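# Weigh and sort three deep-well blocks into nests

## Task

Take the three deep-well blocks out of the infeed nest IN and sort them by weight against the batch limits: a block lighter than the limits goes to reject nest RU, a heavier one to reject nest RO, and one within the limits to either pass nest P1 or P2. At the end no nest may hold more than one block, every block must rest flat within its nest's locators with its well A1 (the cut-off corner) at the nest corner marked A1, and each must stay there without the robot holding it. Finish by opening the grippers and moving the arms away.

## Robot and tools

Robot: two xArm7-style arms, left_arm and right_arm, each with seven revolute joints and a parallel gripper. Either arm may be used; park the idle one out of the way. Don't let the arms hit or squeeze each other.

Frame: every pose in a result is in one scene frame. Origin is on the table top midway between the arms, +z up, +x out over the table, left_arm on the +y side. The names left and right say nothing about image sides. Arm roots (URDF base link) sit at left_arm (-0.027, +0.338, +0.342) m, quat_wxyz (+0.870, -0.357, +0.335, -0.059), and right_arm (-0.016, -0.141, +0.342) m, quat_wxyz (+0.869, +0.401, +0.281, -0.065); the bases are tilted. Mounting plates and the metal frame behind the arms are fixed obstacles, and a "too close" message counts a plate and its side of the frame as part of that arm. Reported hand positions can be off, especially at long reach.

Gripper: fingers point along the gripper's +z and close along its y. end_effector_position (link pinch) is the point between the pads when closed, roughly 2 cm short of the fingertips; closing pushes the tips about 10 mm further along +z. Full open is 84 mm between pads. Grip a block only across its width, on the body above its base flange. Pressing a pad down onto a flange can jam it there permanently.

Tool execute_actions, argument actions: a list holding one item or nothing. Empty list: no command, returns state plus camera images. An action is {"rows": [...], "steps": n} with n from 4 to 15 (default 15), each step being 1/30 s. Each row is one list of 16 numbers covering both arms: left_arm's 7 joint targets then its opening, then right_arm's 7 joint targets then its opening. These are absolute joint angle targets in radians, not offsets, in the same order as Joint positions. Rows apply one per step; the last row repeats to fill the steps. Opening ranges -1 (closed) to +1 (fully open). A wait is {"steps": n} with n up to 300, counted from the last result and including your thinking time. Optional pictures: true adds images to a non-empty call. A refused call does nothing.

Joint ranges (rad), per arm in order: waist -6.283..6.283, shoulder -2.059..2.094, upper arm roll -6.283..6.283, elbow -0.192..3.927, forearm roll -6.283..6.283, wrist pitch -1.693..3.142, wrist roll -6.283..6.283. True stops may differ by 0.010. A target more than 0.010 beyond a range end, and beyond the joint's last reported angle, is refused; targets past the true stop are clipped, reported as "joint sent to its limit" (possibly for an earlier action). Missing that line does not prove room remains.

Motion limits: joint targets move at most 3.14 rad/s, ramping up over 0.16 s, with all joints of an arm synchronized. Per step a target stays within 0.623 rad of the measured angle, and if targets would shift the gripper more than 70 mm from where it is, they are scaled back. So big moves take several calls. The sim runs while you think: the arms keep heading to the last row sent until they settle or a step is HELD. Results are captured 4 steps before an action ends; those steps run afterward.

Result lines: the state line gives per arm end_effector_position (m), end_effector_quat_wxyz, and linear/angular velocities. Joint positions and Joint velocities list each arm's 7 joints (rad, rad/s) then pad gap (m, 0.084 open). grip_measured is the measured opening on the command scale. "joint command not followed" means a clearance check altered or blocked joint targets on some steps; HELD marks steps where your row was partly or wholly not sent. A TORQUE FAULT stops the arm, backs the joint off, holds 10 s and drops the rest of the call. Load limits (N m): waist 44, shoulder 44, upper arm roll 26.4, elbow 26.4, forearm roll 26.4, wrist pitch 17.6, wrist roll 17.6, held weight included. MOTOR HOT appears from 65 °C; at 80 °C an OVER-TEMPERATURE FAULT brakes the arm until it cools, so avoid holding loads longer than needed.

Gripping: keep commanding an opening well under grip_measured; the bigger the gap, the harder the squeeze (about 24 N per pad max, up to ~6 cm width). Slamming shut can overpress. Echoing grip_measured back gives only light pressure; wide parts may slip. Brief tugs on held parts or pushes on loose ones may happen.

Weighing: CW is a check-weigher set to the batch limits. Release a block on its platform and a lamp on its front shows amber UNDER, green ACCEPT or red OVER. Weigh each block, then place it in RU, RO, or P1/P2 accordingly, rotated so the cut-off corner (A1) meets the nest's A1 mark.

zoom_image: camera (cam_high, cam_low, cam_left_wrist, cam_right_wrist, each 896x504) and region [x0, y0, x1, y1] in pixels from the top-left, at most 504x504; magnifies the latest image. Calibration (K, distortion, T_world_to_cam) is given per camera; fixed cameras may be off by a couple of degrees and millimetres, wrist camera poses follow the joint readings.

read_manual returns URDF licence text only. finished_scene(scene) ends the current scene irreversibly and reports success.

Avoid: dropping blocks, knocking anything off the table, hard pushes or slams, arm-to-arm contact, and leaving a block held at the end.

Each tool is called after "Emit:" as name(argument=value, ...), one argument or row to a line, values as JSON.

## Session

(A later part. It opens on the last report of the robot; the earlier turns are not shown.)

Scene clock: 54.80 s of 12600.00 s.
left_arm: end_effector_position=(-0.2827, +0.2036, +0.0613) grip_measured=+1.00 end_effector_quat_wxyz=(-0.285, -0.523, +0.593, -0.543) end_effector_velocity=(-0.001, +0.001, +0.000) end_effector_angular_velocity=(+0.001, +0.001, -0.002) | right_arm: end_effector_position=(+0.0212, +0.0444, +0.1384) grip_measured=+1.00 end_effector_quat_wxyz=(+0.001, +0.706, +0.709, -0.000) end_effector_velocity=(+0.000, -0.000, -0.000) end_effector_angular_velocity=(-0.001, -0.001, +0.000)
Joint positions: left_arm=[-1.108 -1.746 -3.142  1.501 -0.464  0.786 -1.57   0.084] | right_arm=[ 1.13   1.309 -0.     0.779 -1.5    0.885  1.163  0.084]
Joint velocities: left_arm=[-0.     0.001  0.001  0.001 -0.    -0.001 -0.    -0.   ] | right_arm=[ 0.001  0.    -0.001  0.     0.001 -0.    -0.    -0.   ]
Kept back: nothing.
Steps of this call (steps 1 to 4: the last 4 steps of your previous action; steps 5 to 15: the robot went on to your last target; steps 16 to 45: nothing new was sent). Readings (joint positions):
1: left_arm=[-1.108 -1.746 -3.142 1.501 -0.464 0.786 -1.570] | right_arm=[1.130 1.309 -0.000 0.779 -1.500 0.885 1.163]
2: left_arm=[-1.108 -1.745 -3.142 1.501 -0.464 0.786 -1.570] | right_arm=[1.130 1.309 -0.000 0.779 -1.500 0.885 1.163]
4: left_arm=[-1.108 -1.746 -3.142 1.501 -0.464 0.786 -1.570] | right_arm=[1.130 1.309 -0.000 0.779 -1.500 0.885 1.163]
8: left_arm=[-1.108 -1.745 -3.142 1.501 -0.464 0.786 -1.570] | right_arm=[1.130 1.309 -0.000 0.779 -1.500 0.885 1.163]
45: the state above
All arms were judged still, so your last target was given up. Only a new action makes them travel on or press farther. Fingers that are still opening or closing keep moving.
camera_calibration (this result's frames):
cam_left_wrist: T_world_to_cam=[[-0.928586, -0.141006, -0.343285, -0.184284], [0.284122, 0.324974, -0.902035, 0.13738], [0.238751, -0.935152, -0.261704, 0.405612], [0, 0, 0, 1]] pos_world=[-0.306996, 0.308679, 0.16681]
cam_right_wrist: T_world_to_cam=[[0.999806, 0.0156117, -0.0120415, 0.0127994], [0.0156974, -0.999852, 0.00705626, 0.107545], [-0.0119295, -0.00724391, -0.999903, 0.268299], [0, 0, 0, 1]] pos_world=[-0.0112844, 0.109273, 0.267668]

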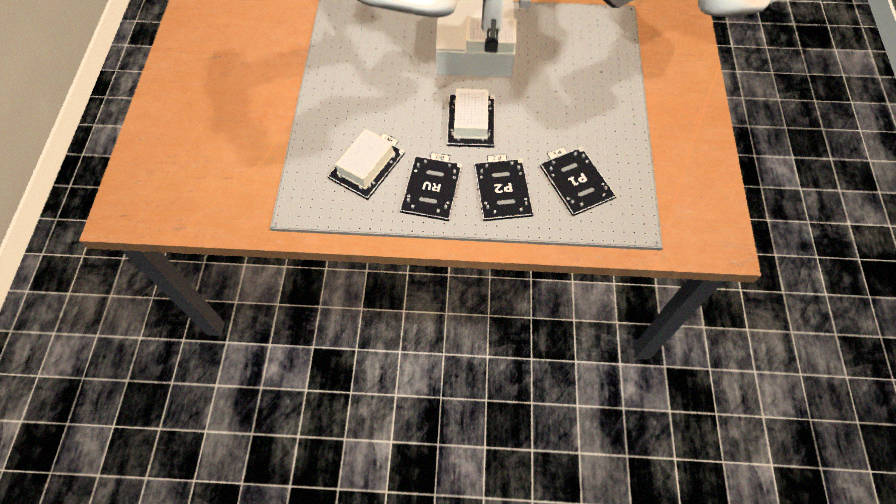

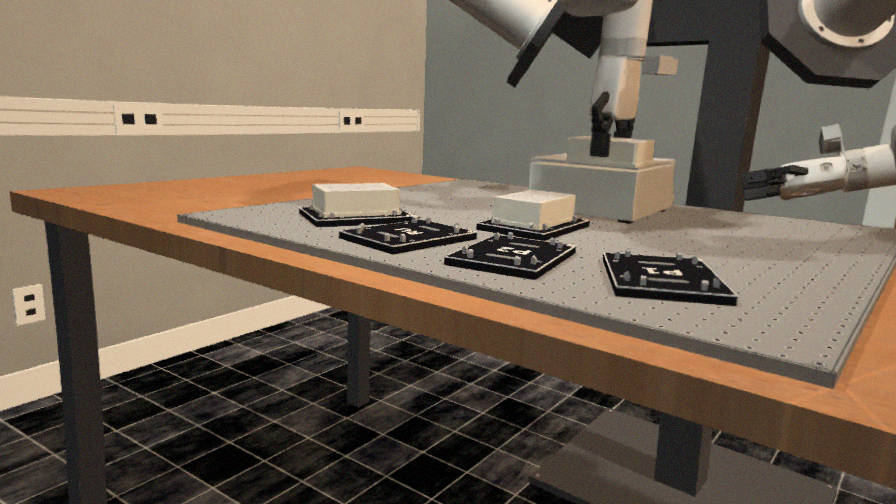

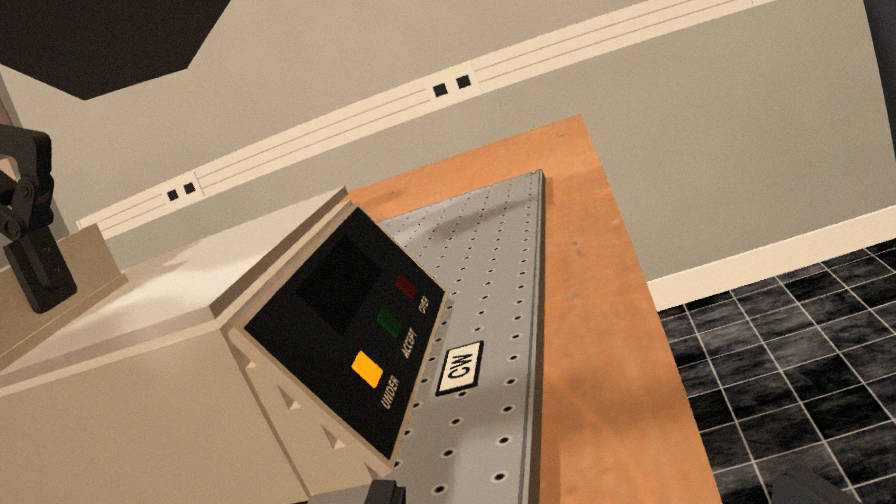

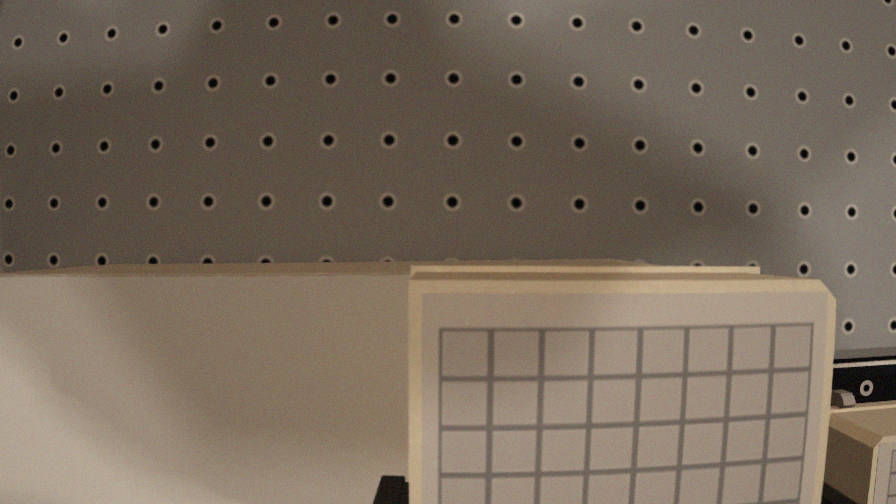

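Emit:
execute_actions(
  actions=[
    {"rows":[[-1.108,-1.7455,-3.1416,1.501,-0.464,0.786,-1.57,1,1.13,1.309,0,0.779,-1.5,0.8845,1.163,0.6],[-1.108,-1.7455,-3.1416,1.501,-0.464,0.786,-1.57,1,1.13,1.309,0,0.779,-1.5,0.8845,1.163,0.2]],"steps":8},
  ],
)

Emit:
execute_actions(
  actions=[
    {"rows":[[-1.108,-1.7455,-3.1416,1.501,-0.464,0.786,-1.57,1,1.204,1.213,0,0.734,-1.409,0.836,1.163,0.2]],"steps":10},
  ],
)

Emit:
execute_actions(
  actions=[
    {"rows":[[-1.108,-1.7455,-3.1416,1.501,-0.464,0.786,-1.57,1,0.8786,0.7206,0,0.623,-1.4378,1.0076,-0.1,0.2]],"steps":15},
  ],
)

Emit:
execute_actions(
  actions=[
    {"rows":[[-1.108,-1.7455,-3.1416,1.501,-0.464,0.786,-1.57,1,0.46,0.42,0,0.8,-1.55,0.97,-1.33,0.2]],"steps":15},
  ],
)

Emit:
execute_actions(
  actions=[
    {"steps":15},
  ],
)

Emit:
execute_actions(
  actions=[
    {"rows":[[-1.108,-1.7455,-3.1416,1.501,-0.464,0.786,-1.57,1,0.3283,0.5563,0,0.9403,-1.673,0.9341,-1.3118,0.2]],"steps":15},
  ],
)

Emit:
execute_actions(
  actions=[
    {"steps":15},
  ],
  pictures=true,
)

Scene clock: 55.83 s of 12600.00 s.
left_arm: end_effector_position=(-0.2827, +0.2036, +0.0613) grip_measured=+1.00 end_effector_quat_wxyz=(-0.285, -0.523, +0.593, -0.543) end_effector_velocity=(+0.001, +0.001, -0.000) end_effector_angular_velocity=(+0.001, -0.001, +0.001) | right_arm: end_effector_position=(+0.0212, +0.0444, +0.1385) grip_measured=+0.97 end_effector_quat_wxyz=(+0.001, +0.706, +0.709, -0.000) end_effector_velocity=(+0.000, -0.000, -0.001) end_effector_angular_velocity=(-0.001, -0.000, -0.002)
Joint positions: left_arm=[-1.108 -1.746 -3.142  1.501 -0.464  0.786 -1.57   0.084] | right_arm=[ 1.13   1.309  0.     0.779 -1.5    0.885  1.163  0.083]
Joint velocities: left_arm=[ 0.     0.002 -0.001 -0.001  0.     0.     0.     0.   ] | right_arm=[ 0.     0.    -0.002  0.     0.    -0.001  0.001  0.   ]
Steps of this call (steps 1 to 27: nothing new was sent; steps 28 to 31: the first 4 steps of this action). Readings (joint positions):
28: left_arm=[-1.108 -1.746 -3.142 1.501 -0.464 0.786 -1.570] | right_arm=[1.130 1.309 0.000 0.779 -1.500 0.885 1.163]
29: left_arm=[-1.108 -1.746 -3.142 1.501 -0.464 0.786 -1.570] | right_arm=[1.130 1.309 0.000 0.779 -1.500 0.885 1.163]
31: the state above

Scene clock: 56.17 s of 12600.00 s.
left_arm: end_effector_position=(-0.2827, +0.2036, +0.0613) grip_measured=+1.00 end_effector_quat_wxyz=(-0.285, -0.523, +0.593, -0.543) end_effector_velocity=(+0.001, +0.000, -0.001) end_effector_angular_velocity=(+0.001, -0.002, +0.001) | right_arm: end_effector_position=(+0.0305, +0.0506, +0.1689) grip_measured=+0.97 end_effector_quat_wxyz=(-0.012, +0.725, +0.688, +0.006) end_effector_velocity=(+0.020, +0.073, +0.096) end_effector_angular_velocity=(+0.194, +0.025, -0.132)
Joint positions: left_arm=[-1.108 -1.746 -3.142  1.501 -0.464  0.786 -1.57   0.084] | right_arm=[ 1.202  1.215  0.003  0.739 -1.414  0.839  1.163  0.083]
Joint velocities: left_arm=[-0.     0.001 -0.002 -0.001  0.     0.001 -0.     0.   ] | right_arm=[ 0.15  -0.208  0.065 -0.002  0.146 -0.099  0.    -0.   ]
Steps of this call (steps 1 to 4: the last 4 steps of your previous action; steps 5 to 10: the first 6 steps of this action). Readings (joint positions):
5: left_arm=[-1.108 -1.746 -3.142 1.501 -0.464 0.786 -1.570] | right_arm=[1.131 1.308 -0.000 0.779 -1.499 0.884 1.163]
6: left_arm=[-1.108 -1.746 -3.142 1.501 -0.464 0.786 -1.570] | right_arm=[1.137 1.300 -0.001 0.774 -1.490 0.878 1.163]
8: left_arm=[-1.108 -1.746 -3.142 1.501 -0.464 0.786 -1.570] | right_arm=[1.177 1.249 -0.004 0.747 -1.440 0.853 1.163]
10: the state above

Scene clock: 56.67 s of 12600.00 s.
left_arm: end_effector_position=(-0.2827, +0.2036, +0.0613) grip_measured=+1.00 end_effector_quat_wxyz=(-0.285, -0.523, +0.593, -0.543) end_effector_velocity=(+0.001, -0.001, +0.001) end_effector_angular_velocity=(-0.002, -0.000, +0.002) | right_arm: end_effector_position=(+0.1555, +0.0312, +0.1897) grip_measured=+0.97 end_effector_quat_wxyz=(-0.009, +0.621, +0.783, +0.007) end_effector_velocity=(+0.352, -0.150, +0.016) end_effector_angular_velocity=(-0.106, -0.069, +1.984)
Joint positions: left_arm=[-1.108 -1.746 -3.142  1.501 -0.464  0.786 -1.57   0.084] | right_arm=[ 0.97   0.861 -0.001  0.656 -1.43   0.959  0.553  0.083]
Joint velocities: left_arm=[ 0.    -0.001 -0.    -0.002 -0.     0.     0.    -0.   ] | right_arm=[-0.666 -1.023 -0.004 -0.242 -0.051  0.342 -2.948  0.   ]
Steps of this call (steps 1 to 4: the last 4 steps of your previous action; steps 5 to 15: the first 11 steps of this action). Readings (joint positions):
5: left_arm=[-1.108 -1.746 -3.142 1.501 -0.464 0.786 -1.570] | right_arm=[1.203 1.213 -0.001 0.733 -1.410 0.837 1.162]
6: left_arm=[-1.108 -1.746 -3.142 1.501 -0.464 0.786 -1.570] | right_arm=[1.198 1.207 0.000 0.730 -1.411 0.841 1.151]
8: left_arm=[-1.108 -1.746 -3.142 1.501 -0.464 0.786 -1.570] | right_arm=[1.160 1.155 0.004 0.714 -1.416 0.863 1.077]
12: left_arm=[-1.108 -1.746 -3.142 1.501 -0.464 0.786 -1.570] | right_arm=[1.044 0.973 -0.002 0.683 -1.425 0.922 0.815]
15: the state above

Scene clock: 57.17 s of 12600.00 s.
left_arm: end_effector_position=(-0.2827, +0.2036, +0.0613) grip_measured=+1.00 end_effector_quat_wxyz=(-0.285, -0.523, +0.593, -0.543) end_effector_velocity=(+0.001, -0.000, -0.001) end_effector_angular_velocity=(+0.001, -0.001, +0.001) | right_arm: end_effector_position=(+0.3333, -0.0246, +0.1626) grip_measured=+0.97 end_effector_quat_wxyz=(-0.015, +0.368, +0.930, +0.014) end_effector_velocity=(+0.369, -0.218, -0.116) end_effector_angular_velocity=(-0.033, -0.098, +1.319)
Joint positions: left_arm=[-1.108 -1.746 -3.142  1.501 -0.464  0.786 -1.57   0.084] | right_arm=[ 0.609  0.53  -0.     0.741 -1.51   0.98  -0.533  0.083]
Joint velocities: left_arm=[-0.    -0.    -0.002 -0.     0.    -0.001 -0.     0.   ] | right_arm=[-0.745 -0.55  -0.014  0.305 -0.196 -0.046 -2.34  -0.   ]
Steps of this call (steps 1 to 4: the last 4 steps of your previous action; steps 5 to 15: the first 11 steps of this action). Readings (joint positions):
5: left_arm=[-1.108 -1.746 -3.142 1.501 -0.464 0.786 -1.570] | right_arm=[0.895 0.746 -0.001 0.629 -1.436 0.998 0.063]
6: left_arm=[-1.108 -1.745 -3.142 1.501 -0.464 0.786 -1.570] | right_arm=[0.882 0.731 0.000 0.628 -1.439 0.999 -0.004]
8: left_arm=[-1.108 -1.746 -3.142 1.501 -0.464 0.786 -1.570] | right_arm=[0.818 0.682 0.007 0.648 -1.455 0.992 -0.098]
12: left_arm=[-1.108 -1.746 -3.142 1.501 -0.464 0.786 -1.570] | right_arm=[0.689 0.588 -0.000 0.710 -1.489 0.985 -0.322]
15: the state above

Scene clock: 57.67 s of 12600.00 s.
left_arm: end_effector_position=(-0.2827, +0.2036, +0.0613) grip_measured=+1.00 end_effector_quat_wxyz=(-0.285, -0.523, +0.593, -0.543) end_effector_velocity=(-0.000, -0.000, +0.000) end_effector_angular_velocity=(-0.000, +0.001, -0.001) | right_arm: end_effector_position=(+0.4014, -0.0786, +0.1388) grip_measured=+0.97 end_effector_quat_wxyz=(-0.002, +0.076, +0.997, +0.007) end_effector_velocity=(+0.004, -0.001, -0.000) end_effector_angular_velocity=(-0.001, -0.003, +0.005)
Joint positions: left_arm=[-1.108 -1.745 -3.142  1.501 -0.464  0.786 -1.57   0.084] | right_arm=[ 0.462  0.422  0.002  0.798 -1.55   0.97  -1.329  0.083]
Joint velocities: left_arm=[-0.    -0.001  0.     0.    -0.    -0.001 -0.    -0.   ] | right_arm=[ 0.    -0.002 -0.002  0.006  0.001  0.    -0.012 -0.   ]
Kept back: nothing.
Steps of this call (steps 1 to 4: the last 4 steps of your previous action; steps 5 to 15: the robot went on to your last target). Readings (joint positions):
1: left_arm=[-1.108 -1.746 -3.142 1.501 -0.464 0.786 -1.570] | right_arm=[0.585 0.512 -0.000 0.751 -1.517 0.978 -0.615]
2: left_arm=[-1.108 -1.746 -3.142 1.501 -0.464 0.786 -1.570] | right_arm=[0.562 0.495 -0.001 0.760 -1.523 0.977 -0.705]
4: left_arm=[-1.108 -1.745 -3.142 1.501 -0.464 0.786 -1.570] | right_arm=[0.522 0.466 -0.001 0.776 -1.533 0.975 -0.903]
8: left_arm=[-1.108 -1.746 -3.142 1.501 -0.464 0.786 -1.570] | right_arm=[0.471 0.428 -0.001 0.796 -1.547 0.971 -1.245]
15: the state above

Scene clock: 58.03 s of 12600.00 s.
left_arm: end_effector_position=(-0.2827, +0.2036, +0.0613) grip_measured=+1.00 end_effector_quat_wxyz=(-0.285, -0.523, +0.593, -0.543) end_effector_velocity=(+0.000, +0.002, -0.002) end_effector_angular_velocity=(+0.003, -0.002, -0.001) | right_arm: end_effector_position=(+0.4221, -0.0827, +0.0750) grip_measured=+0.97 end_effector_quat_wxyz=(-0.001, +0.087, +0.996, -0.000) end_effector_velocity=(+0.043, +0.075, +0.074) end_effector_angular_velocity=(+0.155, -0.128, +0.041)
Joint positions: left_arm=[-1.108 -1.746 -3.142  1.501 -0.464  0.786 -1.57   0.084] | right_arm=[ 0.328  0.557  0.     0.939 -1.672  0.934 -1.312  0.083]
Joint velocities: left_arm=[-0.     0.002 -0.002  0.001  0.    -0.    -0.    -0.   ] | right_arm=[ 0.07  -0.023  0.121  0.015 -0.002 -0.024  0.001  0.   ]
Steps of this call (steps 1 to 11: the first 11 steps of this action). Readings (joint positions):
1: left_arm=[-1.108 -1.746 -3.142 1.501 -0.464 0.786 -1.570] | right_arm=[0.461 0.422 0.002 0.799 -1.551 0.969 -1.329]
2: left_arm=[-1.108 -1.746 -3.142 1.501 -0.464 0.786 -1.570] | right_arm=[0.453 0.430 0.004 0.808 -1.559 0.966 -1.328]
4: left_arm=[-1.108 -1.746 -3.142 1.501 -0.464 0.786 -1.570] | right_arm=[0.397 0.490 0.010 0.874 -1.616 0.949 -1.320]
8: left_arm=[-1.108 -1.745 -3.142 1.501 -0.464 0.786 -1.570] | right_arm=[0.323 0.558 -0.013 0.938 -1.671 0.937 -1.312]
11: the state above

Scene clock: 58.53 s of 12600.00 s.
left_arm: end_effector_position=(-0.2827, +0.2036, +0.0613) grip_measured=+1.00 end_effector_quat_wxyz=(-0.285, -0.523, +0.593, -0.543) end_effector_velocity=(-0.000, +0.000, +0.000) end_effector_angular_velocity=(-0.000, +0.000, -0.000) | right_arm: end_effector_position=(+0.4231, -0.0827, +0.0752) grip_measured=+0.97 end_effector_quat_wxyz=(-0.000, +0.087, +0.996, +0.000) end_effector_velocity=(-0.000, -0.000, -0.000) end_effector_angular_velocity=(-0.001, -0.000, +0.000)
Joint positions: left_arm=[-1.108 -1.746 -3.142  1.501 -0.464  0.786 -1.57   0.084] | right_arm=[ 0.328  0.556  0.     0.94  -1.673  0.934 -1.312  0.083]
Joint velocities: left_arm=[-0.     0.001  0.001 -0.001  0.     0.    -0.     0.   ] | right_arm=[ 0.     0.001 -0.001  0.    -0.001  0.     0.001 -0.   ]
Kept back: nothing.
Steps of this call (steps 1 to 4: the last 4 steps of your previous action; steps 5 to 15: the robot went on to your last target). Readings (joint positions):
1: left_arm=[-1.108 -1.745 -3.142 1.501 -0.464 0.786 -1.570] | right_arm=[0.330 0.556 0.003 0.939 -1.673 0.934 -1.312]
2: left_arm=[-1.108 -1.746 -3.142 1.501 -0.464 0.786 -1.570] | right_arm=[0.331 0.556 0.004 0.940 -1.673 0.933 -1.312]
4: left_arm=[-1.108 -1.746 -3.142 1.501 -0.464 0.786 -1.570] | right_arm=[0.330 0.555 0.003 0.940 -1.673 0.934 -1.312]
8: left_arm=[-1.108 -1.746 -3.142 1.501 -0.464 0.786 -1.570] | right_arm=[0.329 0.556 -0.000 0.940 -1.673 0.934 -1.312]
15: the state above
All arms were judged still, so your last target was given up. Only a new action makes them travel on or press farther. Fingers that are still opening or closing keep moving.
camera_calibration (this result's frames):
cam_left_wrist: T_world_to_cam=[[-0.928586, -0.141006, -0.343285, -0.184284], [0.284122, 0.324974, -0.902035, 0.13738], [0.238751, -0.935152, -0.261704, 0.405612], [0, 0, 0, 1]] pos_world=[-0.306996, 0.308679, 0.16681]
cam_right_wrist: T_world_to_cam=[[0.162076, 0.986707, -0.0118827, 0.046969], [0.986773, -0.162024, 0.00518362, -0.366792], [0.00318943, -0.0125657, -0.999916, 0.202179], [0, 0, 0, 1]] pos_world=[0.353683, -0.103233, 0.204622]

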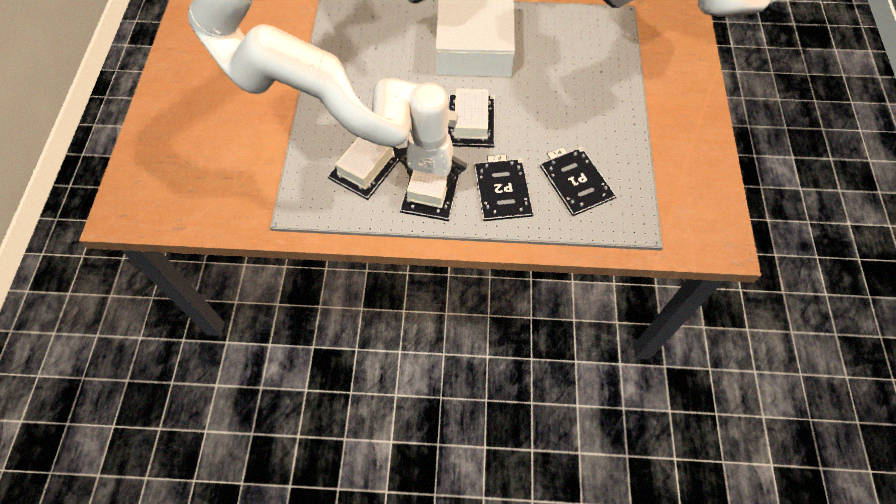

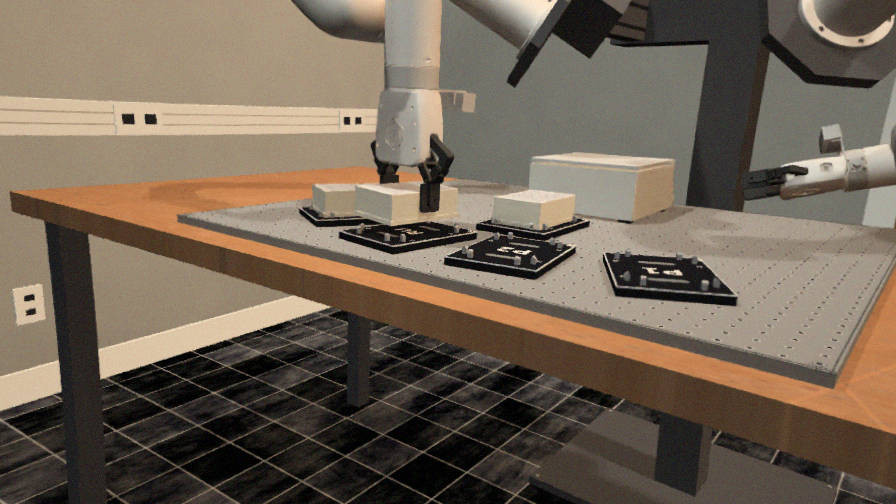

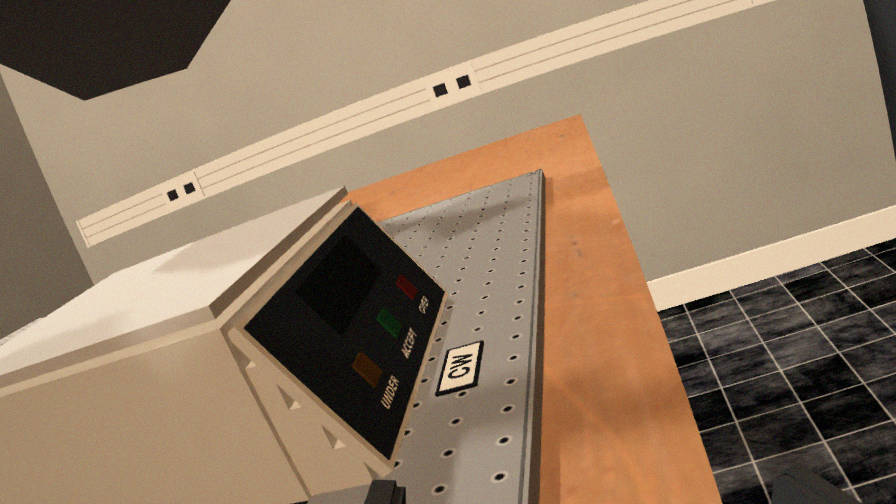

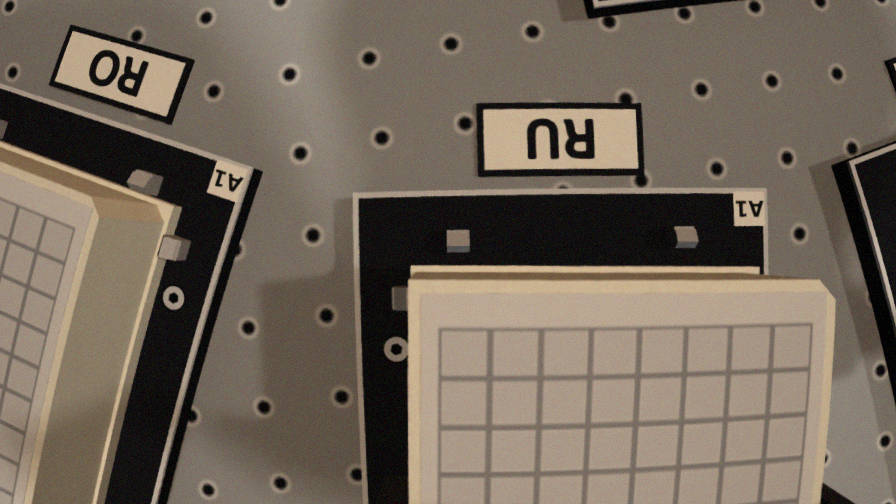

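Emit:
execute_actions(
  actions=[
    {"rows":[[-1.108,-1.7455,-3.1416,1.501,-0.464,0.786,-1.57,1,0.329,0.5552,0,0.9333,-1.6774,0.935,-1.3043,0.2],[-1.108,-1.7455,-3.1416,1.501,-0.464,0.786,-1.57,1,0.329,0.5552,0,0.9333,-1.6774,0.935,-1.3043,0.2],[-1.108,-1.7455,-3.1416,1.501,-0.464,0.786,-1.57,1,0.329,0.5552,0,0.9333,-1.6774,0.935,-1.3043,0.2],[-1.108,-1.7455,-3.1416,1.501,-0.464,0.786,-1.57,1,0.3177,0.5673,0,0.9434,-1.6898,0.931,-1.301,0.2],[-1.108,-1.7455,-3.1416,1.501,-0.464,0.786,-1.57,1,0.3177,0.5673,0,0.9434,-1.6898,0.931,-1.301,0.2],[-1.108,-1.7455,-3.1416,1.501,-0.464,0.786,-1.57,1,0.3177,0.5673,0,0.9434,-1.6898,0.931,-1.301,0.2],[-1.108,-1.7455,-3.1416,1.501,-0.464,0.786,-1.57,1,0.3064,0.5794,0,0.9534,-1.7021,0.9272,-1.2979,0.2]],"steps":15},
  ],
)

Emit:
execute_actions(
  actions=[
    {"steps":10},
  ],
  pictures=true,
)

Scene clock: 59.50 s of 12600.00 s.
left_arm: end_effector_position=(-0.2827, +0.2036, +0.0613) grip_measured=+1.00 end_effector_quat_wxyz=(-0.285, -0.523, +0.593, -0.543) end_effector_velocity=(-0.001, +0.000, +0.000) end_effector_angular_velocity=(+0.000, +0.001, -0.003) | right_arm: end_effector_position=(+0.4199, -0.0835, +0.0633) grip_measured=+0.97 end_effector_quat_wxyz=(-0.001, +0.087, +0.996, -0.001) end_effector_velocity=(-0.005, -0.005, -0.013) end_effector_angular_velocity=(-0.008, +0.011, -0.001)
Joint positions: left_arm=[-1.108 -1.746 -3.142  1.501 -0.464  0.786 -1.57   0.084] | right_arm=[ 0.306  0.579 -0.002  0.953 -1.701  0.928 -1.298  0.083]
Joint velocities: left_arm=[-0.     0.001  0.001 -0.     0.    -0.002  0.     0.   ] | right_arm=[-0.024  0.018 -0.006  0.01  -0.019 -0.006  0.005  0.   ]
Steps of this call (steps 1 to 18: nothing new was sent; steps 19 to 29: the first 11 steps of this action). Readings (joint positions):
19: left_arm=[-1.108 -1.745 -3.142 1.501 -0.464 0.786 -1.570] | right_arm=[0.328 0.556 -0.000 0.940 -1.673 0.934 -1.311]
20: left_arm=[-1.108 -1.746 -3.142 1.501 -0.464 0.786 -1.570] | right_arm=[0.329 0.556 -0.000 0.938 -1.675 0.935 -1.309]
22: left_arm=[-1.108 -1.746 -3.142 1.501 -0.464 0.786 -1.570] | right_arm=[0.328 0.556 0.000 0.935 -1.678 0.935 -1.305]
26: left_arm=[-1.108 -1.746 -3.142 1.501 -0.464 0.786 -1.570] | right_arm=[0.314 0.571 0.000 0.947 -1.694 0.930 -1.300]
29: the state above

Scene clock: 59.83 s of 12600.00 s.
left_arm: end_effector_position=(-0.2827, +0.2036, +0.0613) grip_measured=+1.00 end_effector_quat_wxyz=(-0.285, -0.523, +0.593, -0.543) end_effector_velocity=(-0.000, +0.001, -0.001) end_effector_angular_velocity=(+0.002, -0.001, -0.002) | right_arm: end_effector_position=(+0.4207, -0.0826, +0.0641) grip_measured=+0.97 end_effector_quat_wxyz=(+0.000, +0.087, +0.996, +0.000) end_effector_velocity=(-0.001, -0.001, -0.001) end_effector_angular_velocity=(-0.002, +0.001, +0.000)
Joint positions: left_arm=[-1.108 -1.746 -3.142  1.501 -0.464  0.786 -1.57   0.084] | right_arm=[ 0.307  0.579  0.     0.953 -1.702  0.927 -1.298  0.083]
Joint velocities: left_arm=[-0.     0.002 -0.001  0.     0.    -0.001  0.    -0.   ] | right_arm=[-0.002  0.001 -0.001 -0.    -0.002  0.001  0.    -0.   ]
Kept back: nothing.
Steps of this call (steps 1 to 4: the last 4 steps of your previous action; steps 5 to 10: the robot went on to your last target). Readings (joint positions):
1: left_arm=[-1.108 -1.746 -3.142 1.501 -0.464 0.786 -1.570] | right_arm=[0.306 0.580 -0.001 0.953 -1.702 0.928 -1.298]
2: left_arm=[-1.108 -1.746 -3.142 1.501 -0.464 0.786 -1.570] | right_arm=[0.306 0.580 -0.001 0.953 -1.702 0.927 -1.298]
4: left_arm=[-1.108 -1.745 -3.142 1.501 -0.464 0.786 -1.570] | right_arm=[0.307 0.579 0.000 0.953 -1.702 0.927 -1.298]
8: left_arm=[-1.108 -1.746 -3.142 1.501 -0.464 0.786 -1.570] | right_arm=[0.307 0.579 0.000 0.953 -1.702 0.927 -1.298]
10: the state above
camera_calibration (this result's frames):
cam_left_wrist: T_world_to_cam=[[-0.928586, -0.141006, -0.343286, -0.184283], [0.284122, 0.324974, -0.902034, 0.13738], [0.238751, -0.935152, -0.261704, 0.405612], [0, 0, 0, 1]] pos_world=[-0.306996, 0.308679, 0.16681]
cam_right_wrist: T_world_to_cam=[[0.162121, 0.9867, -0.0118557, 0.0470687], [0.986764, -0.162063, 0.00564657, -0.364344], [0.00365009, -0.0126142, -0.999914, 0.190837], [0, 0, 0, 1]] pos_world=[0.351194, -0.103082, 0.193436]

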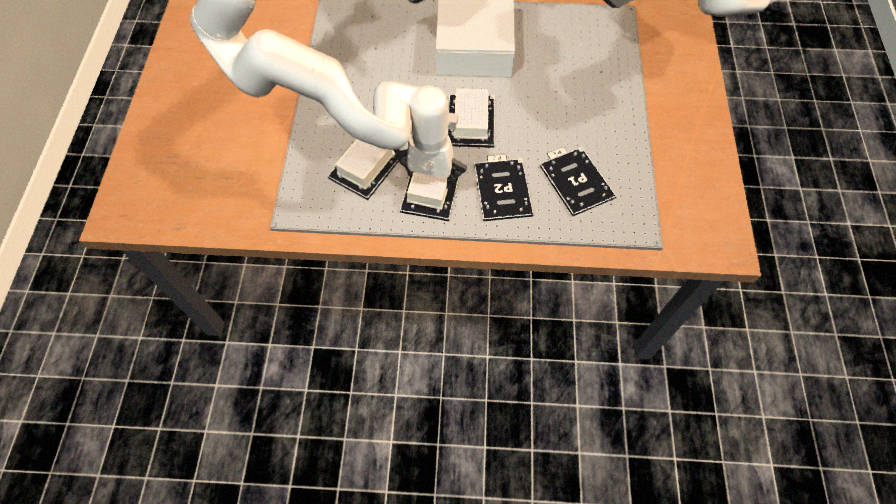

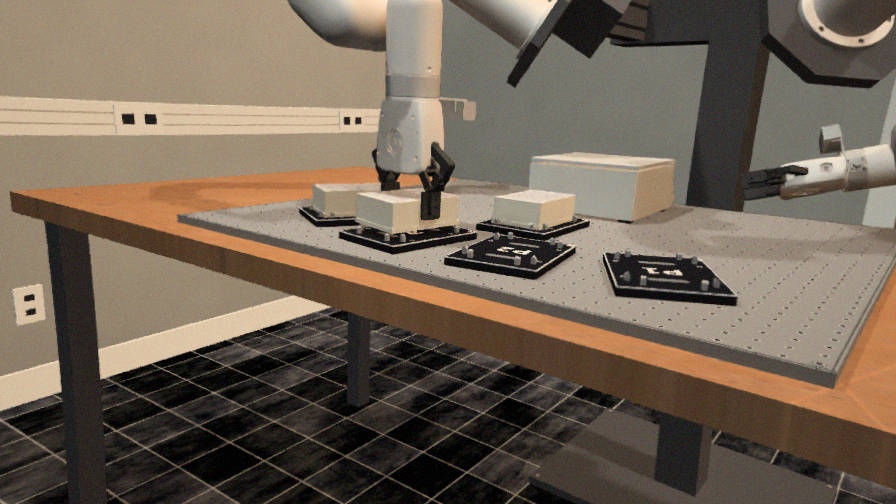

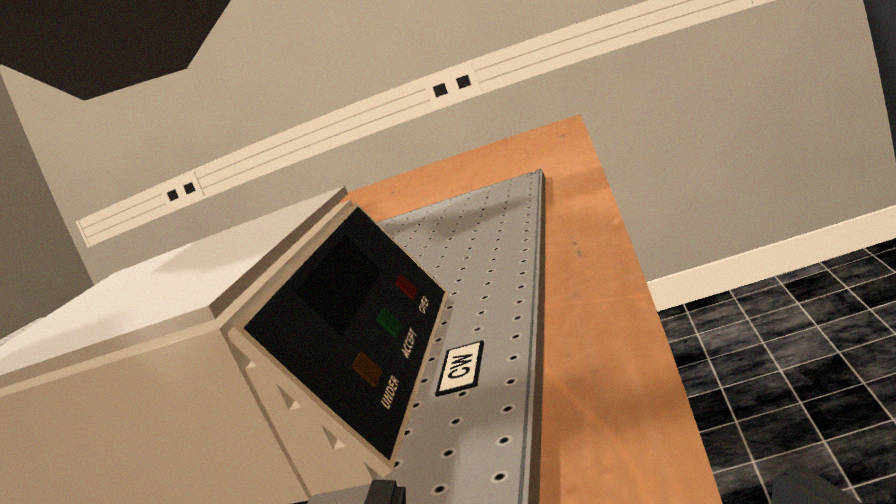

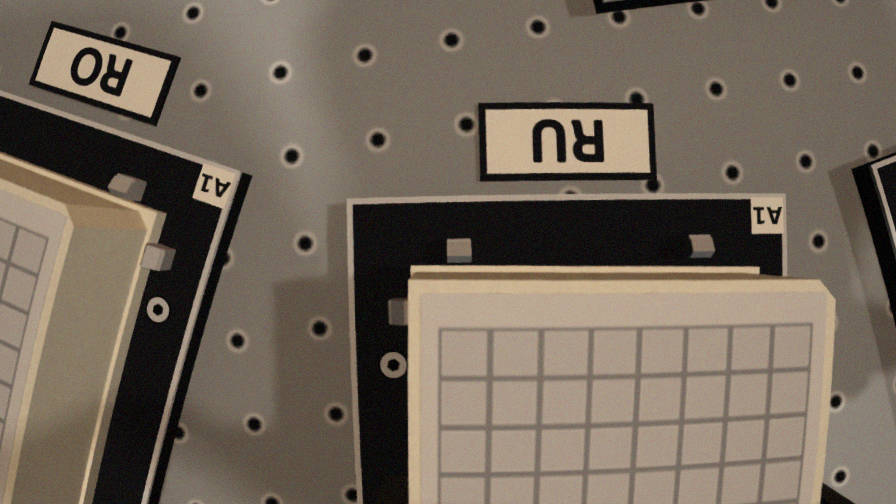

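Emit:
execute_actions(
  actions=[
    {"rows":[[-1.108,-1.7455,-3.1416,1.501,-0.464,0.786,-1.57,1,0.299,0.5875,0,0.960,-1.7103,0.9246,-1.2958,0.2],[-1.108,-1.7455,-3.1416,1.501,-0.464,0.786,-1.57,1,0.299,0.5875,0,0.960,-1.7103,0.9246,-1.2958,0.2],[-1.108,-1.7455,-3.1416,1.501,-0.464,0.786,-1.57,1,0.2915,0.5956,0,0.9669,-1.7186,0.922,-1.2936,0.2],[-1.108,-1.7455,-3.1416,1.501,-0.464,0.786,-1.57,1,0.2915,0.5956,0,0.9669,-1.7186,0.922,-1.2936,0.2],[-1.108,-1.7455,-3.1416,1.501,-0.464,0.786,-1.57,1,0.2839,0.6037,0,0.9736,-1.7268,0.9194,-1.2915,0.2]],"steps":15},
  ],
  pictures=true,
)

Scene clock: 62.23 s of 12600.00 s.
left_arm: end_effector_position=(-0.2827, +0.2036, +0.0613) grip_measured=+1.00 end_effector_quat_wxyz=(-0.285, -0.523, +0.593, -0.543) end_effector_velocity=(-0.000, +0.000, +0.000) end_effector_angular_velocity=(+0.000, -0.000, +0.000) | right_arm: end_effector_position=(+0.4206, -0.0820, +0.0532) grip_measured=+0.97 end_effector_quat_wxyz=(+0.001, +0.086, +0.996, +0.001) end_effector_velocity=(-0.000, -0.001, -0.001) end_effector_angular_velocity=(-0.001, +0.003, -0.005)
Joint positions: left_arm=[-1.108 -1.746 -3.142  1.501 -0.464  0.786 -1.57   0.084] | right_arm=[ 0.285  0.603  0.001  0.973 -1.727  0.92  -1.293  0.083]
Joint velocities: left_arm=[ 0.     0.001  0.    -0.     0.     0.001 -0.     0.   ] | right_arm=[-0.001 -0.001 -0.001 -0.     0.002 -0.001  0.002  0.   ]
Steps of this call (steps 1 to 15: the robot went on to your last target; steps 16 to 61: nothing new was sent; steps 62 to 72: the first 11 steps of this action). Readings (joint positions):
62: left_arm=[-1.108 -1.746 -3.142 1.501 -0.464 0.786 -1.570] | right_arm=[0.306 0.580 0.000 0.954 -1.703 0.927 -1.298]
63: left_arm=[-1.108 -1.746 -3.142 1.501 -0.464 0.786 -1.570] | right_arm=[0.304 0.582 0.001 0.956 -1.706 0.926 -1.297]
65: left_arm=[-1.108 -1.745 -3.142 1.501 -0.464 0.786 -1.570] | right_arm=[0.298 0.589 0.001 0.961 -1.712 0.924 -1.295]
69: left_arm=[-1.108 -1.746 -3.142 1.501 -0.464 0.786 -1.570] | right_arm=[0.286 0.602 0.001 0.972 -1.726 0.920 -1.293]
72: the state above
camera_calibration (this result's frames):
cam_left_wrist: T_world_to_cam=[[-0.928586, -0.141006, -0.343285, -0.184284], [0.284122, 0.324974, -0.902035, 0.13738], [0.238751, -0.935152, -0.261704, 0.405612], [0, 0, 0, 1]] pos_world=[-0.306996, 0.308679, 0.16681]
cam_right_wrist: T_world_to_cam=[[0.159646, 0.987119, -0.0104715, 0.0473908], [0.987163, -0.159585, 0.00646547, -0.364179], [0.00471109, -0.0113693, -0.999924, 0.179591], [0, 0, 0, 1]] pos_world=[0.351092, -0.102856, 0.182428]

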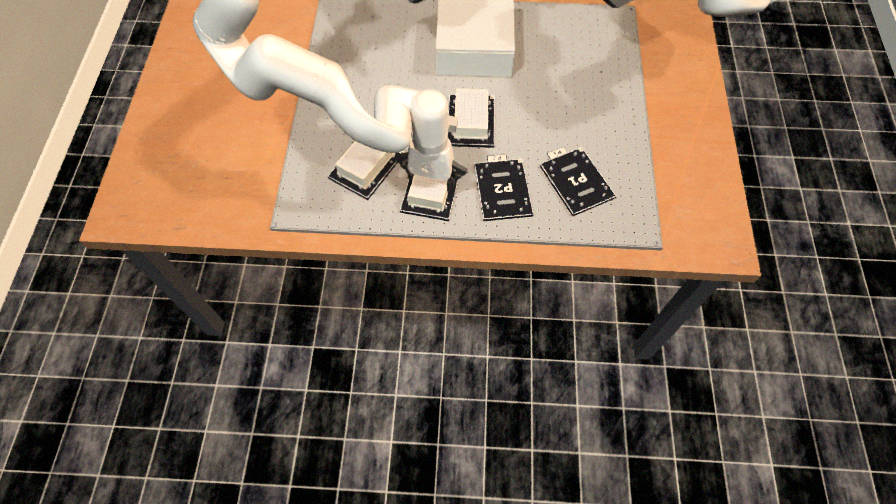

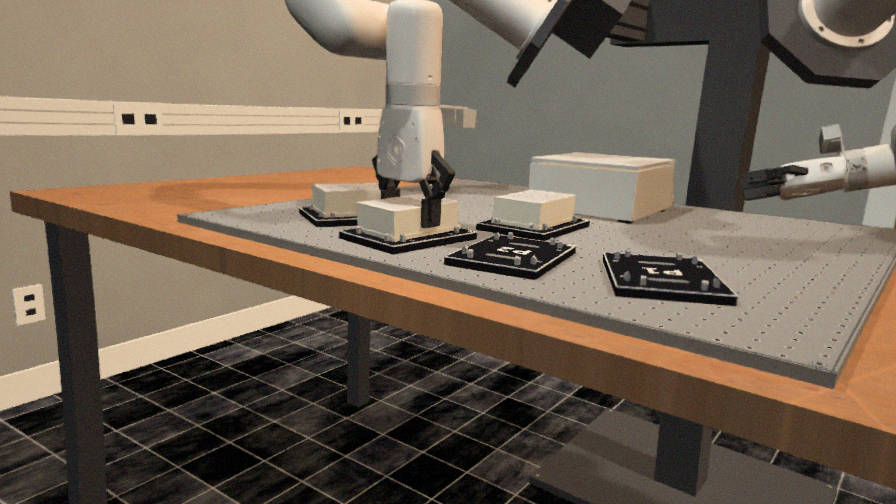

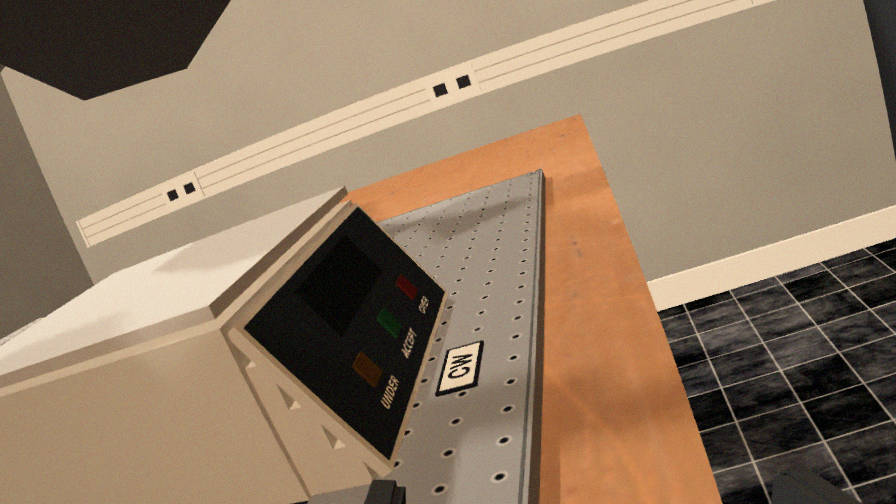

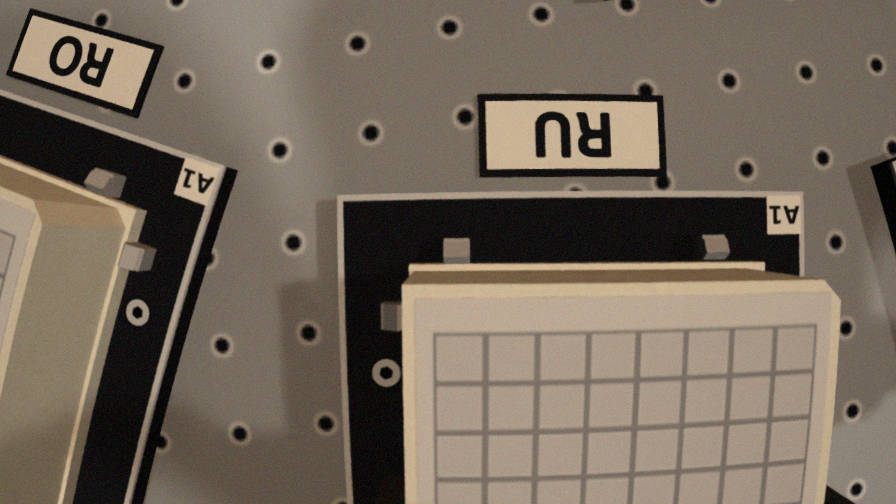

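Seated. Release, lift.

Emit:
execute_actions(
  actions=[
    {"rows":[[-1.108,-1.7455,-3.1416,1.501,-0.464,0.786,-1.57,1,0.2839,0.6037,0,0.9736,-1.7268,0.9194,-1.2915,1]],"steps":10},
  ],
)

Emit:
execute_actions(
  actions=[
    {"rows":[[-1.108,-1.7455,-3.1416,1.501,-0.464,0.786,-1.57,1,0.295,0.5915,0,0.9635,-1.7145,0.9233,-1.2947,1],[-1.108,-1.7455,-3.1416,1.501,-0.464,0.786,-1.57,1,0.3064,0.5794,0,0.9534,-1.7021,0.9272,-1.2979,1],[-1.108,-1.7455,-3.1416,1.501,-0.464,0.786,-1.57,1,0.3064,0.5794,0,0.9534,-1.7021,0.9272,-1.2979,1],[-1.108,-1.7455,-3.1416,1.501,-0.464,0.786,-1.57,1,0.318,0.567,0,0.943,-1.69,0.931,-1.301,1],[-1.108,-1.7455,-3.1416,1.501,-0.464,0.786,-1.57,1,0.329,0.5552,0,0.9333,-1.6774,0.935,-1.3043,1],[-1.108,-1.7455,-3.1416,1.501,-0.464,0.786,-1.57,1,0.329,0.5552,0,0.9333,-1.6774,0.935,-1.3043,1],[-1.108,-1.7455,-3.1416,1.501,-0.464,0.786,-1.57,1,0.352,0.531,0,0.913,-1.653,0.943,-1.311,1],[-1.108,-1.7455,-3.1416,1.501,-0.464,0.786,-1.57,1,0.352,0.531,0,0.913,-1.653,0.943,-1.311,1],[-1.108,-1.7455,-3.1416,1.501,-0.464,0.786,-1.57,1,0.375,0.507,0,0.893,-1.628,0.951,-1.317,1],[-1.108,-1.7455,-3.1416,1.501,-0.464,0.786,-1.57,1,0.375,0.507,0,0.893,-1.628,0.951,-1.317,1],[-1.108,-1.7455,-3.1416,1.501,-0.464,0.786,-1.57,1,0.46,0.42,0,0.8,-1.55,0.97,-1.33,1]],"steps":15},
  ],
)

Emit:
execute_actions(
  actions=[
    {"rows":[[-1.108,-1.7455,-3.1416,1.501,-0.464,0.786,-1.57,1,0.694,0.8315,0,0.68,-1.653,1.026,-0.858,1]],"steps":15},
  ],
)

Emit:
execute_actions(
  actions=[
    {"rows":[[-1.108,-1.7455,-3.1416,1.501,-0.464,0.786,-1.57,1,0.5733,0.9156,0,0.7397,-1.787,1.049,-0.833,1]],"steps":15},
  ],
  pictures=true,
)

Scene clock: 63.03 s of 12600.00 s.
left_arm: end_effector_position=(-0.2827, +0.2036, +0.0613) grip_measured=+1.00 end_effector_quat_wxyz=(-0.285, -0.523, +0.593, -0.543) end_effector_velocity=(+0.001, +0.000, -0.001) end_effector_angular_velocity=(+0.000, -0.001, +0.001) | right_arm: end_effector_position=(+0.4199, -0.0829, +0.0517) grip_measured=+1.00 end_effector_quat_wxyz=(-0.001, +0.088, +0.996, -0.000) end_effector_velocity=(+0.001, +0.001, +0.002) end_effector_angular_velocity=(-0.000, -0.002, -0.003)
Joint positions: left_arm=[-1.108 -1.746 -3.142  1.501 -0.464  0.786 -1.57   0.084] | right_arm=[ 0.283  0.605 -0.001  0.974 -1.726  0.919 -1.291  0.084]
Joint velocities: left_arm=[-0.     0.    -0.001 -0.    -0.     0.001  0.    -0.   ] | right_arm=[ 0.002 -0.002  0.003 -0.002  0.002  0.004  0.003  0.   ]
Steps of this call (steps 1 to 4: the last 4 steps of your previous action; steps 5 to 15: the robot went on to your last target; steps 16 to 18: nothing new was sent; steps 19 to 24: the first 6 steps of this action). Readings (joint positions):
19: left_arm=[-1.108 -1.746 -3.142 1.501 -0.464 0.786 -1.570] | right_arm=[0.284 0.604 0.001 0.974 -1.727 0.919 -1.293]
20: left_arm=[-1.108 -1.746 -3.142 1.501 -0.464 0.786 -1.570] | right_arm=[0.284 0.604 0.001 0.974 -1.727 0.919 -1.293]
22: left_arm=[-1.108 -1.746 -3.142 1.501 -0.464 0.786 -1.570] | right_arm=[0.283 0.604 -0.001 0.974 -1.726 0.919 -1.292]
24: the state above

Scene clock: 63.53 s of 12600.00 s.
left_arm: end_effector_position=(-0.2827, +0.2036, +0.0613) grip_measured=+1.00 end_effector_quat_wxyz=(-0.285, -0.523, +0.593, -0.543) end_effector_velocity=(+0.000, +0.000, -0.001) end_effector_angular_velocity=(+0.001, -0.001, -0.000) | right_arm: end_effector_position=(+0.4193, -0.0832, +0.0939) grip_measured=+1.00 end_effector_quat_wxyz=(-0.000, +0.087, +0.996, -0.000) end_effector_velocity=(-0.017, +0.019, +0.190) end_effector_angular_velocity=(+0.047, -0.017, +0.028)
Joint positions: left_arm=[-1.108 -1.746 -3.142  1.501 -0.464  0.786 -1.57   0.084] | right_arm=[ 0.367  0.515 -0.001  0.9   -1.637  0.949 -1.315  0.084]
Joint velocities: left_arm=[-0.     0.    -0.002 -0.     0.    -0.001  0.     0.   ] | right_arm=[ 0.375 -0.372  0.022 -0.321  0.38   0.109 -0.088 -0.   ]
Steps of this call (steps 1 to 4: the last 4 steps of your previous action; steps 5 to 15: the first 11 steps of this action). Readings (joint positions):
5: left_arm=[-1.108 -1.745 -3.142 1.501 -0.464 0.786 -1.570] | right_arm=[0.284 0.604 -0.001 0.973 -1.726 0.919 -1.291]
6: left_arm=[-1.108 -1.746 -3.142 1.501 -0.464 0.786 -1.570] | right_arm=[0.288 0.600 -0.001 0.970 -1.721 0.921 -1.293]
8: left_arm=[-1.108 -1.746 -3.142 1.501 -0.464 0.786 -1.570] | right_arm=[0.301 0.585 -0.001 0.957 -1.707 0.926 -1.297]
12: left_arm=[-1.108 -1.745 -3.142 1.501 -0.464 0.786 -1.570] | right_arm=[0.333 0.549 -0.002 0.929 -1.671 0.938 -1.306]
15: the state above

Scene clock: 64.03 s of 12600.00 s.
left_arm: end_effector_position=(-0.2827, +0.2036, +0.0613) grip_measured=+1.00 end_effector_quat_wxyz=(-0.285, -0.523, +0.593, -0.543) end_effector_velocity=(-0.000, +0.000, -0.001) end_effector_angular_velocity=(+0.001, -0.000, -0.001) | right_arm: end_effector_position=(+0.2555, -0.0035, +0.1339) grip_measured=+1.00 end_effector_quat_wxyz=(-0.006, +0.020, +1.000, +0.005) end_effector_velocity=(-0.544, +0.128, -0.012) end_effector_angular_velocity=(-0.058, -0.034, +0.435)
Joint positions: left_arm=[-1.108 -1.746 -3.142  1.501 -0.464  0.786 -1.57   0.084] | right_arm=[ 0.632  0.726  0.001  0.712 -1.628  1.011 -0.981  0.084]
Joint velocities: left_arm=[-0.    -0.    -0.001  0.001  0.    -0.    -0.    -0.   ] | right_arm=[ 0.616  1.069  0.005 -0.334 -0.25   0.145  1.214  0.   ]
Steps of this call (steps 1 to 4: the last 4 steps of your previous action; steps 5 to 15: the first 11 steps of this action). Readings (joint positions):
5: left_arm=[-1.108 -1.746 -3.142 1.501 -0.464 0.786 -1.570] | right_arm=[0.460 0.422 0.007 0.803 -1.554 0.968 -1.328]
6: left_arm=[-1.108 -1.746 -3.142 1.501 -0.464 0.786 -1.570] | right_arm=[0.467 0.427 0.006 0.801 -1.556 0.970 -1.317]
8: left_arm=[-1.108 -1.746 -3.142 1.501 -0.464 0.786 -1.570] | right_arm=[0.494 0.480 -0.003 0.792 -1.572 0.979 -1.252]
12: left_arm=[-1.108 -1.746 -3.142 1.501 -0.464 0.786 -1.570] | right_arm=[0.572 0.621 0.002 0.744 -1.603 0.996 -1.101]
15: the state above

Scene clock: 64.53 s of 12600.00 s.
left_arm: end_effector_position=(-0.2827, +0.2036, +0.0613) grip_measured=+1.00 end_effector_quat_wxyz=(-0.285, -0.523, +0.593, -0.543) end_effector_velocity=(-0.000, +0.000, +0.000) end_effector_angular_velocity=(-0.000, +0.000, -0.000) | right_arm: end_effector_position=(+0.2038, +0.0058, +0.0920) grip_measured=+1.00 end_effector_quat_wxyz=(-0.001, +0.000, +1.000, +0.002) end_effector_velocity=(+0.008, +0.029, +0.024) end_effector_angular_velocity=(+0.068, -0.031, +0.014)
Joint positions: left_arm=[-1.108 -1.745 -3.142  1.501 -0.464  0.786 -1.57   0.084] | right_arm=[ 0.573  0.914  0.001  0.74  -1.786  1.049 -0.833  0.084]
Joint velocities: left_arm=[ 0.     0.001  0.001 -0.     0.     0.001  0.     0.   ] | right_arm=[ 0.033 -0.007  0.047  0.008 -0.    -0.007  0.001  0.   ]
Steps of this call (steps 1 to 4: the last 4 steps of your previous action; steps 5 to 15: the first 11 steps of this action). Readings (joint positions):
5: left_arm=[-1.108 -1.745 -3.142 1.501 -0.464 0.786 -1.570] | right_arm=[0.693 0.834 0.003 0.675 -1.653 1.025 -0.863]
6: left_arm=[-1.108 -1.746 -3.142 1.501 -0.464 0.786 -1.570] | right_arm=[0.685 0.839 0.003 0.682 -1.663 1.027 -0.858]
8: left_arm=[-1.108 -1.746 -3.142 1.501 -0.464 0.786 -1.570] | right_arm=[0.630 0.874 0.005 0.718 -1.727 1.038 -0.845]
12: left_arm=[-1.108 -1.746 -3.142 1.501 -0.464 0.786 -1.570] | right_arm=[0.569 0.915 -0.008 0.740 -1.785 1.050 -0.834]
15: the state above
camera_calibration (this result's frames):
cam_left_wrist: T_world_to_cam=[[-0.928586, -0.141006, -0.343286, -0.184284], [0.284122, 0.324974, -0.902034, 0.13738], [0.238751, -0.935152, -0.261704, 0.405612], [0, 0, 0, 1]] pos_world=[-0.306996, 0.308679, 0.16681]
cam_right_wrist: T_world_to_cam=[[-0.0110175, 0.999904, -0.00845072, 0.0302295], [0.999932, 0.0110493, 0.00372979, -0.139715], [0.0038228, -0.00840905, -0.999957, 0.220645], [0, 0, 0, 1]] pos_world=[0.139196, -0.0268274, 0.221412]

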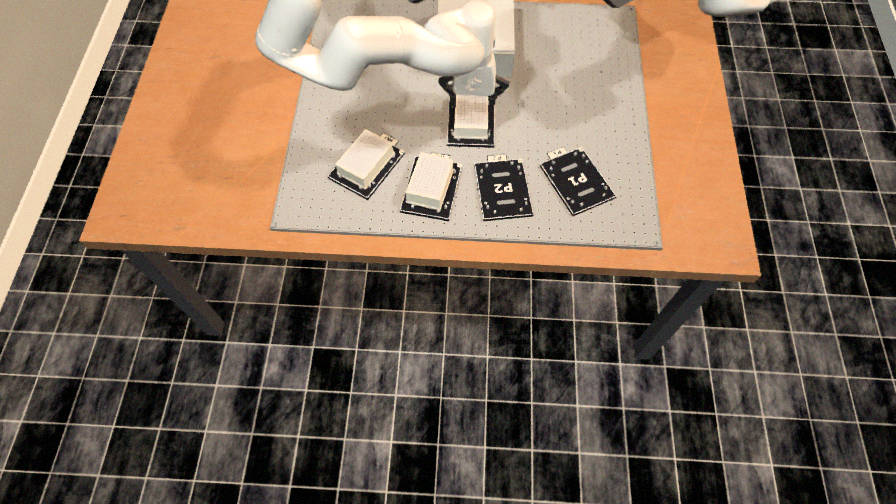

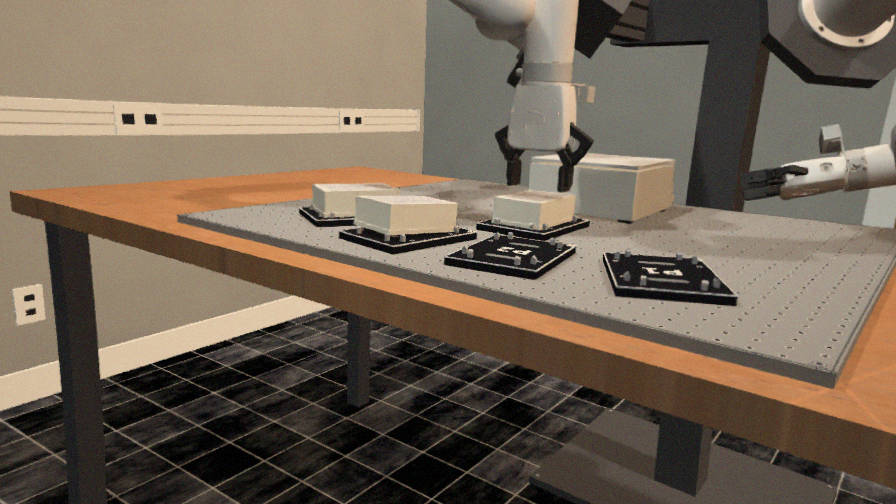

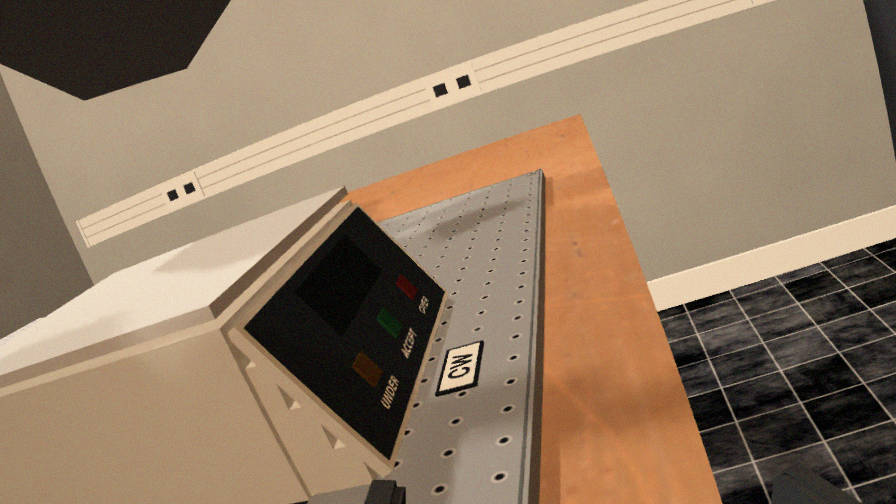

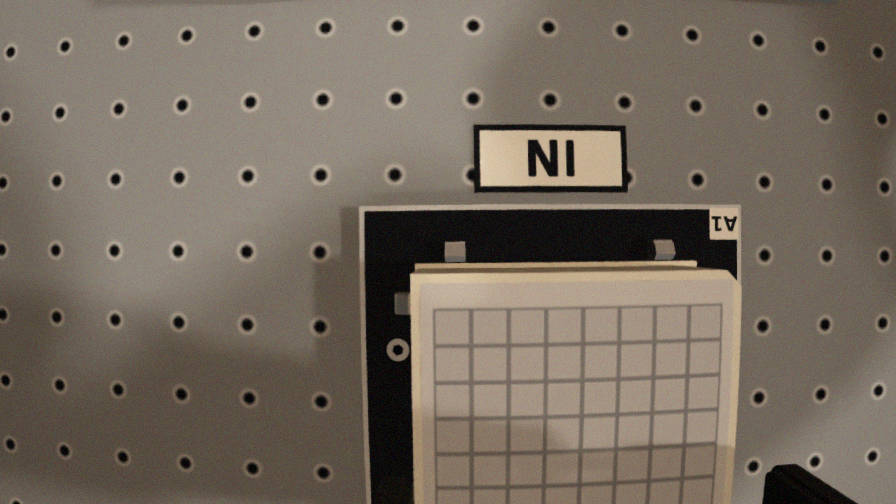

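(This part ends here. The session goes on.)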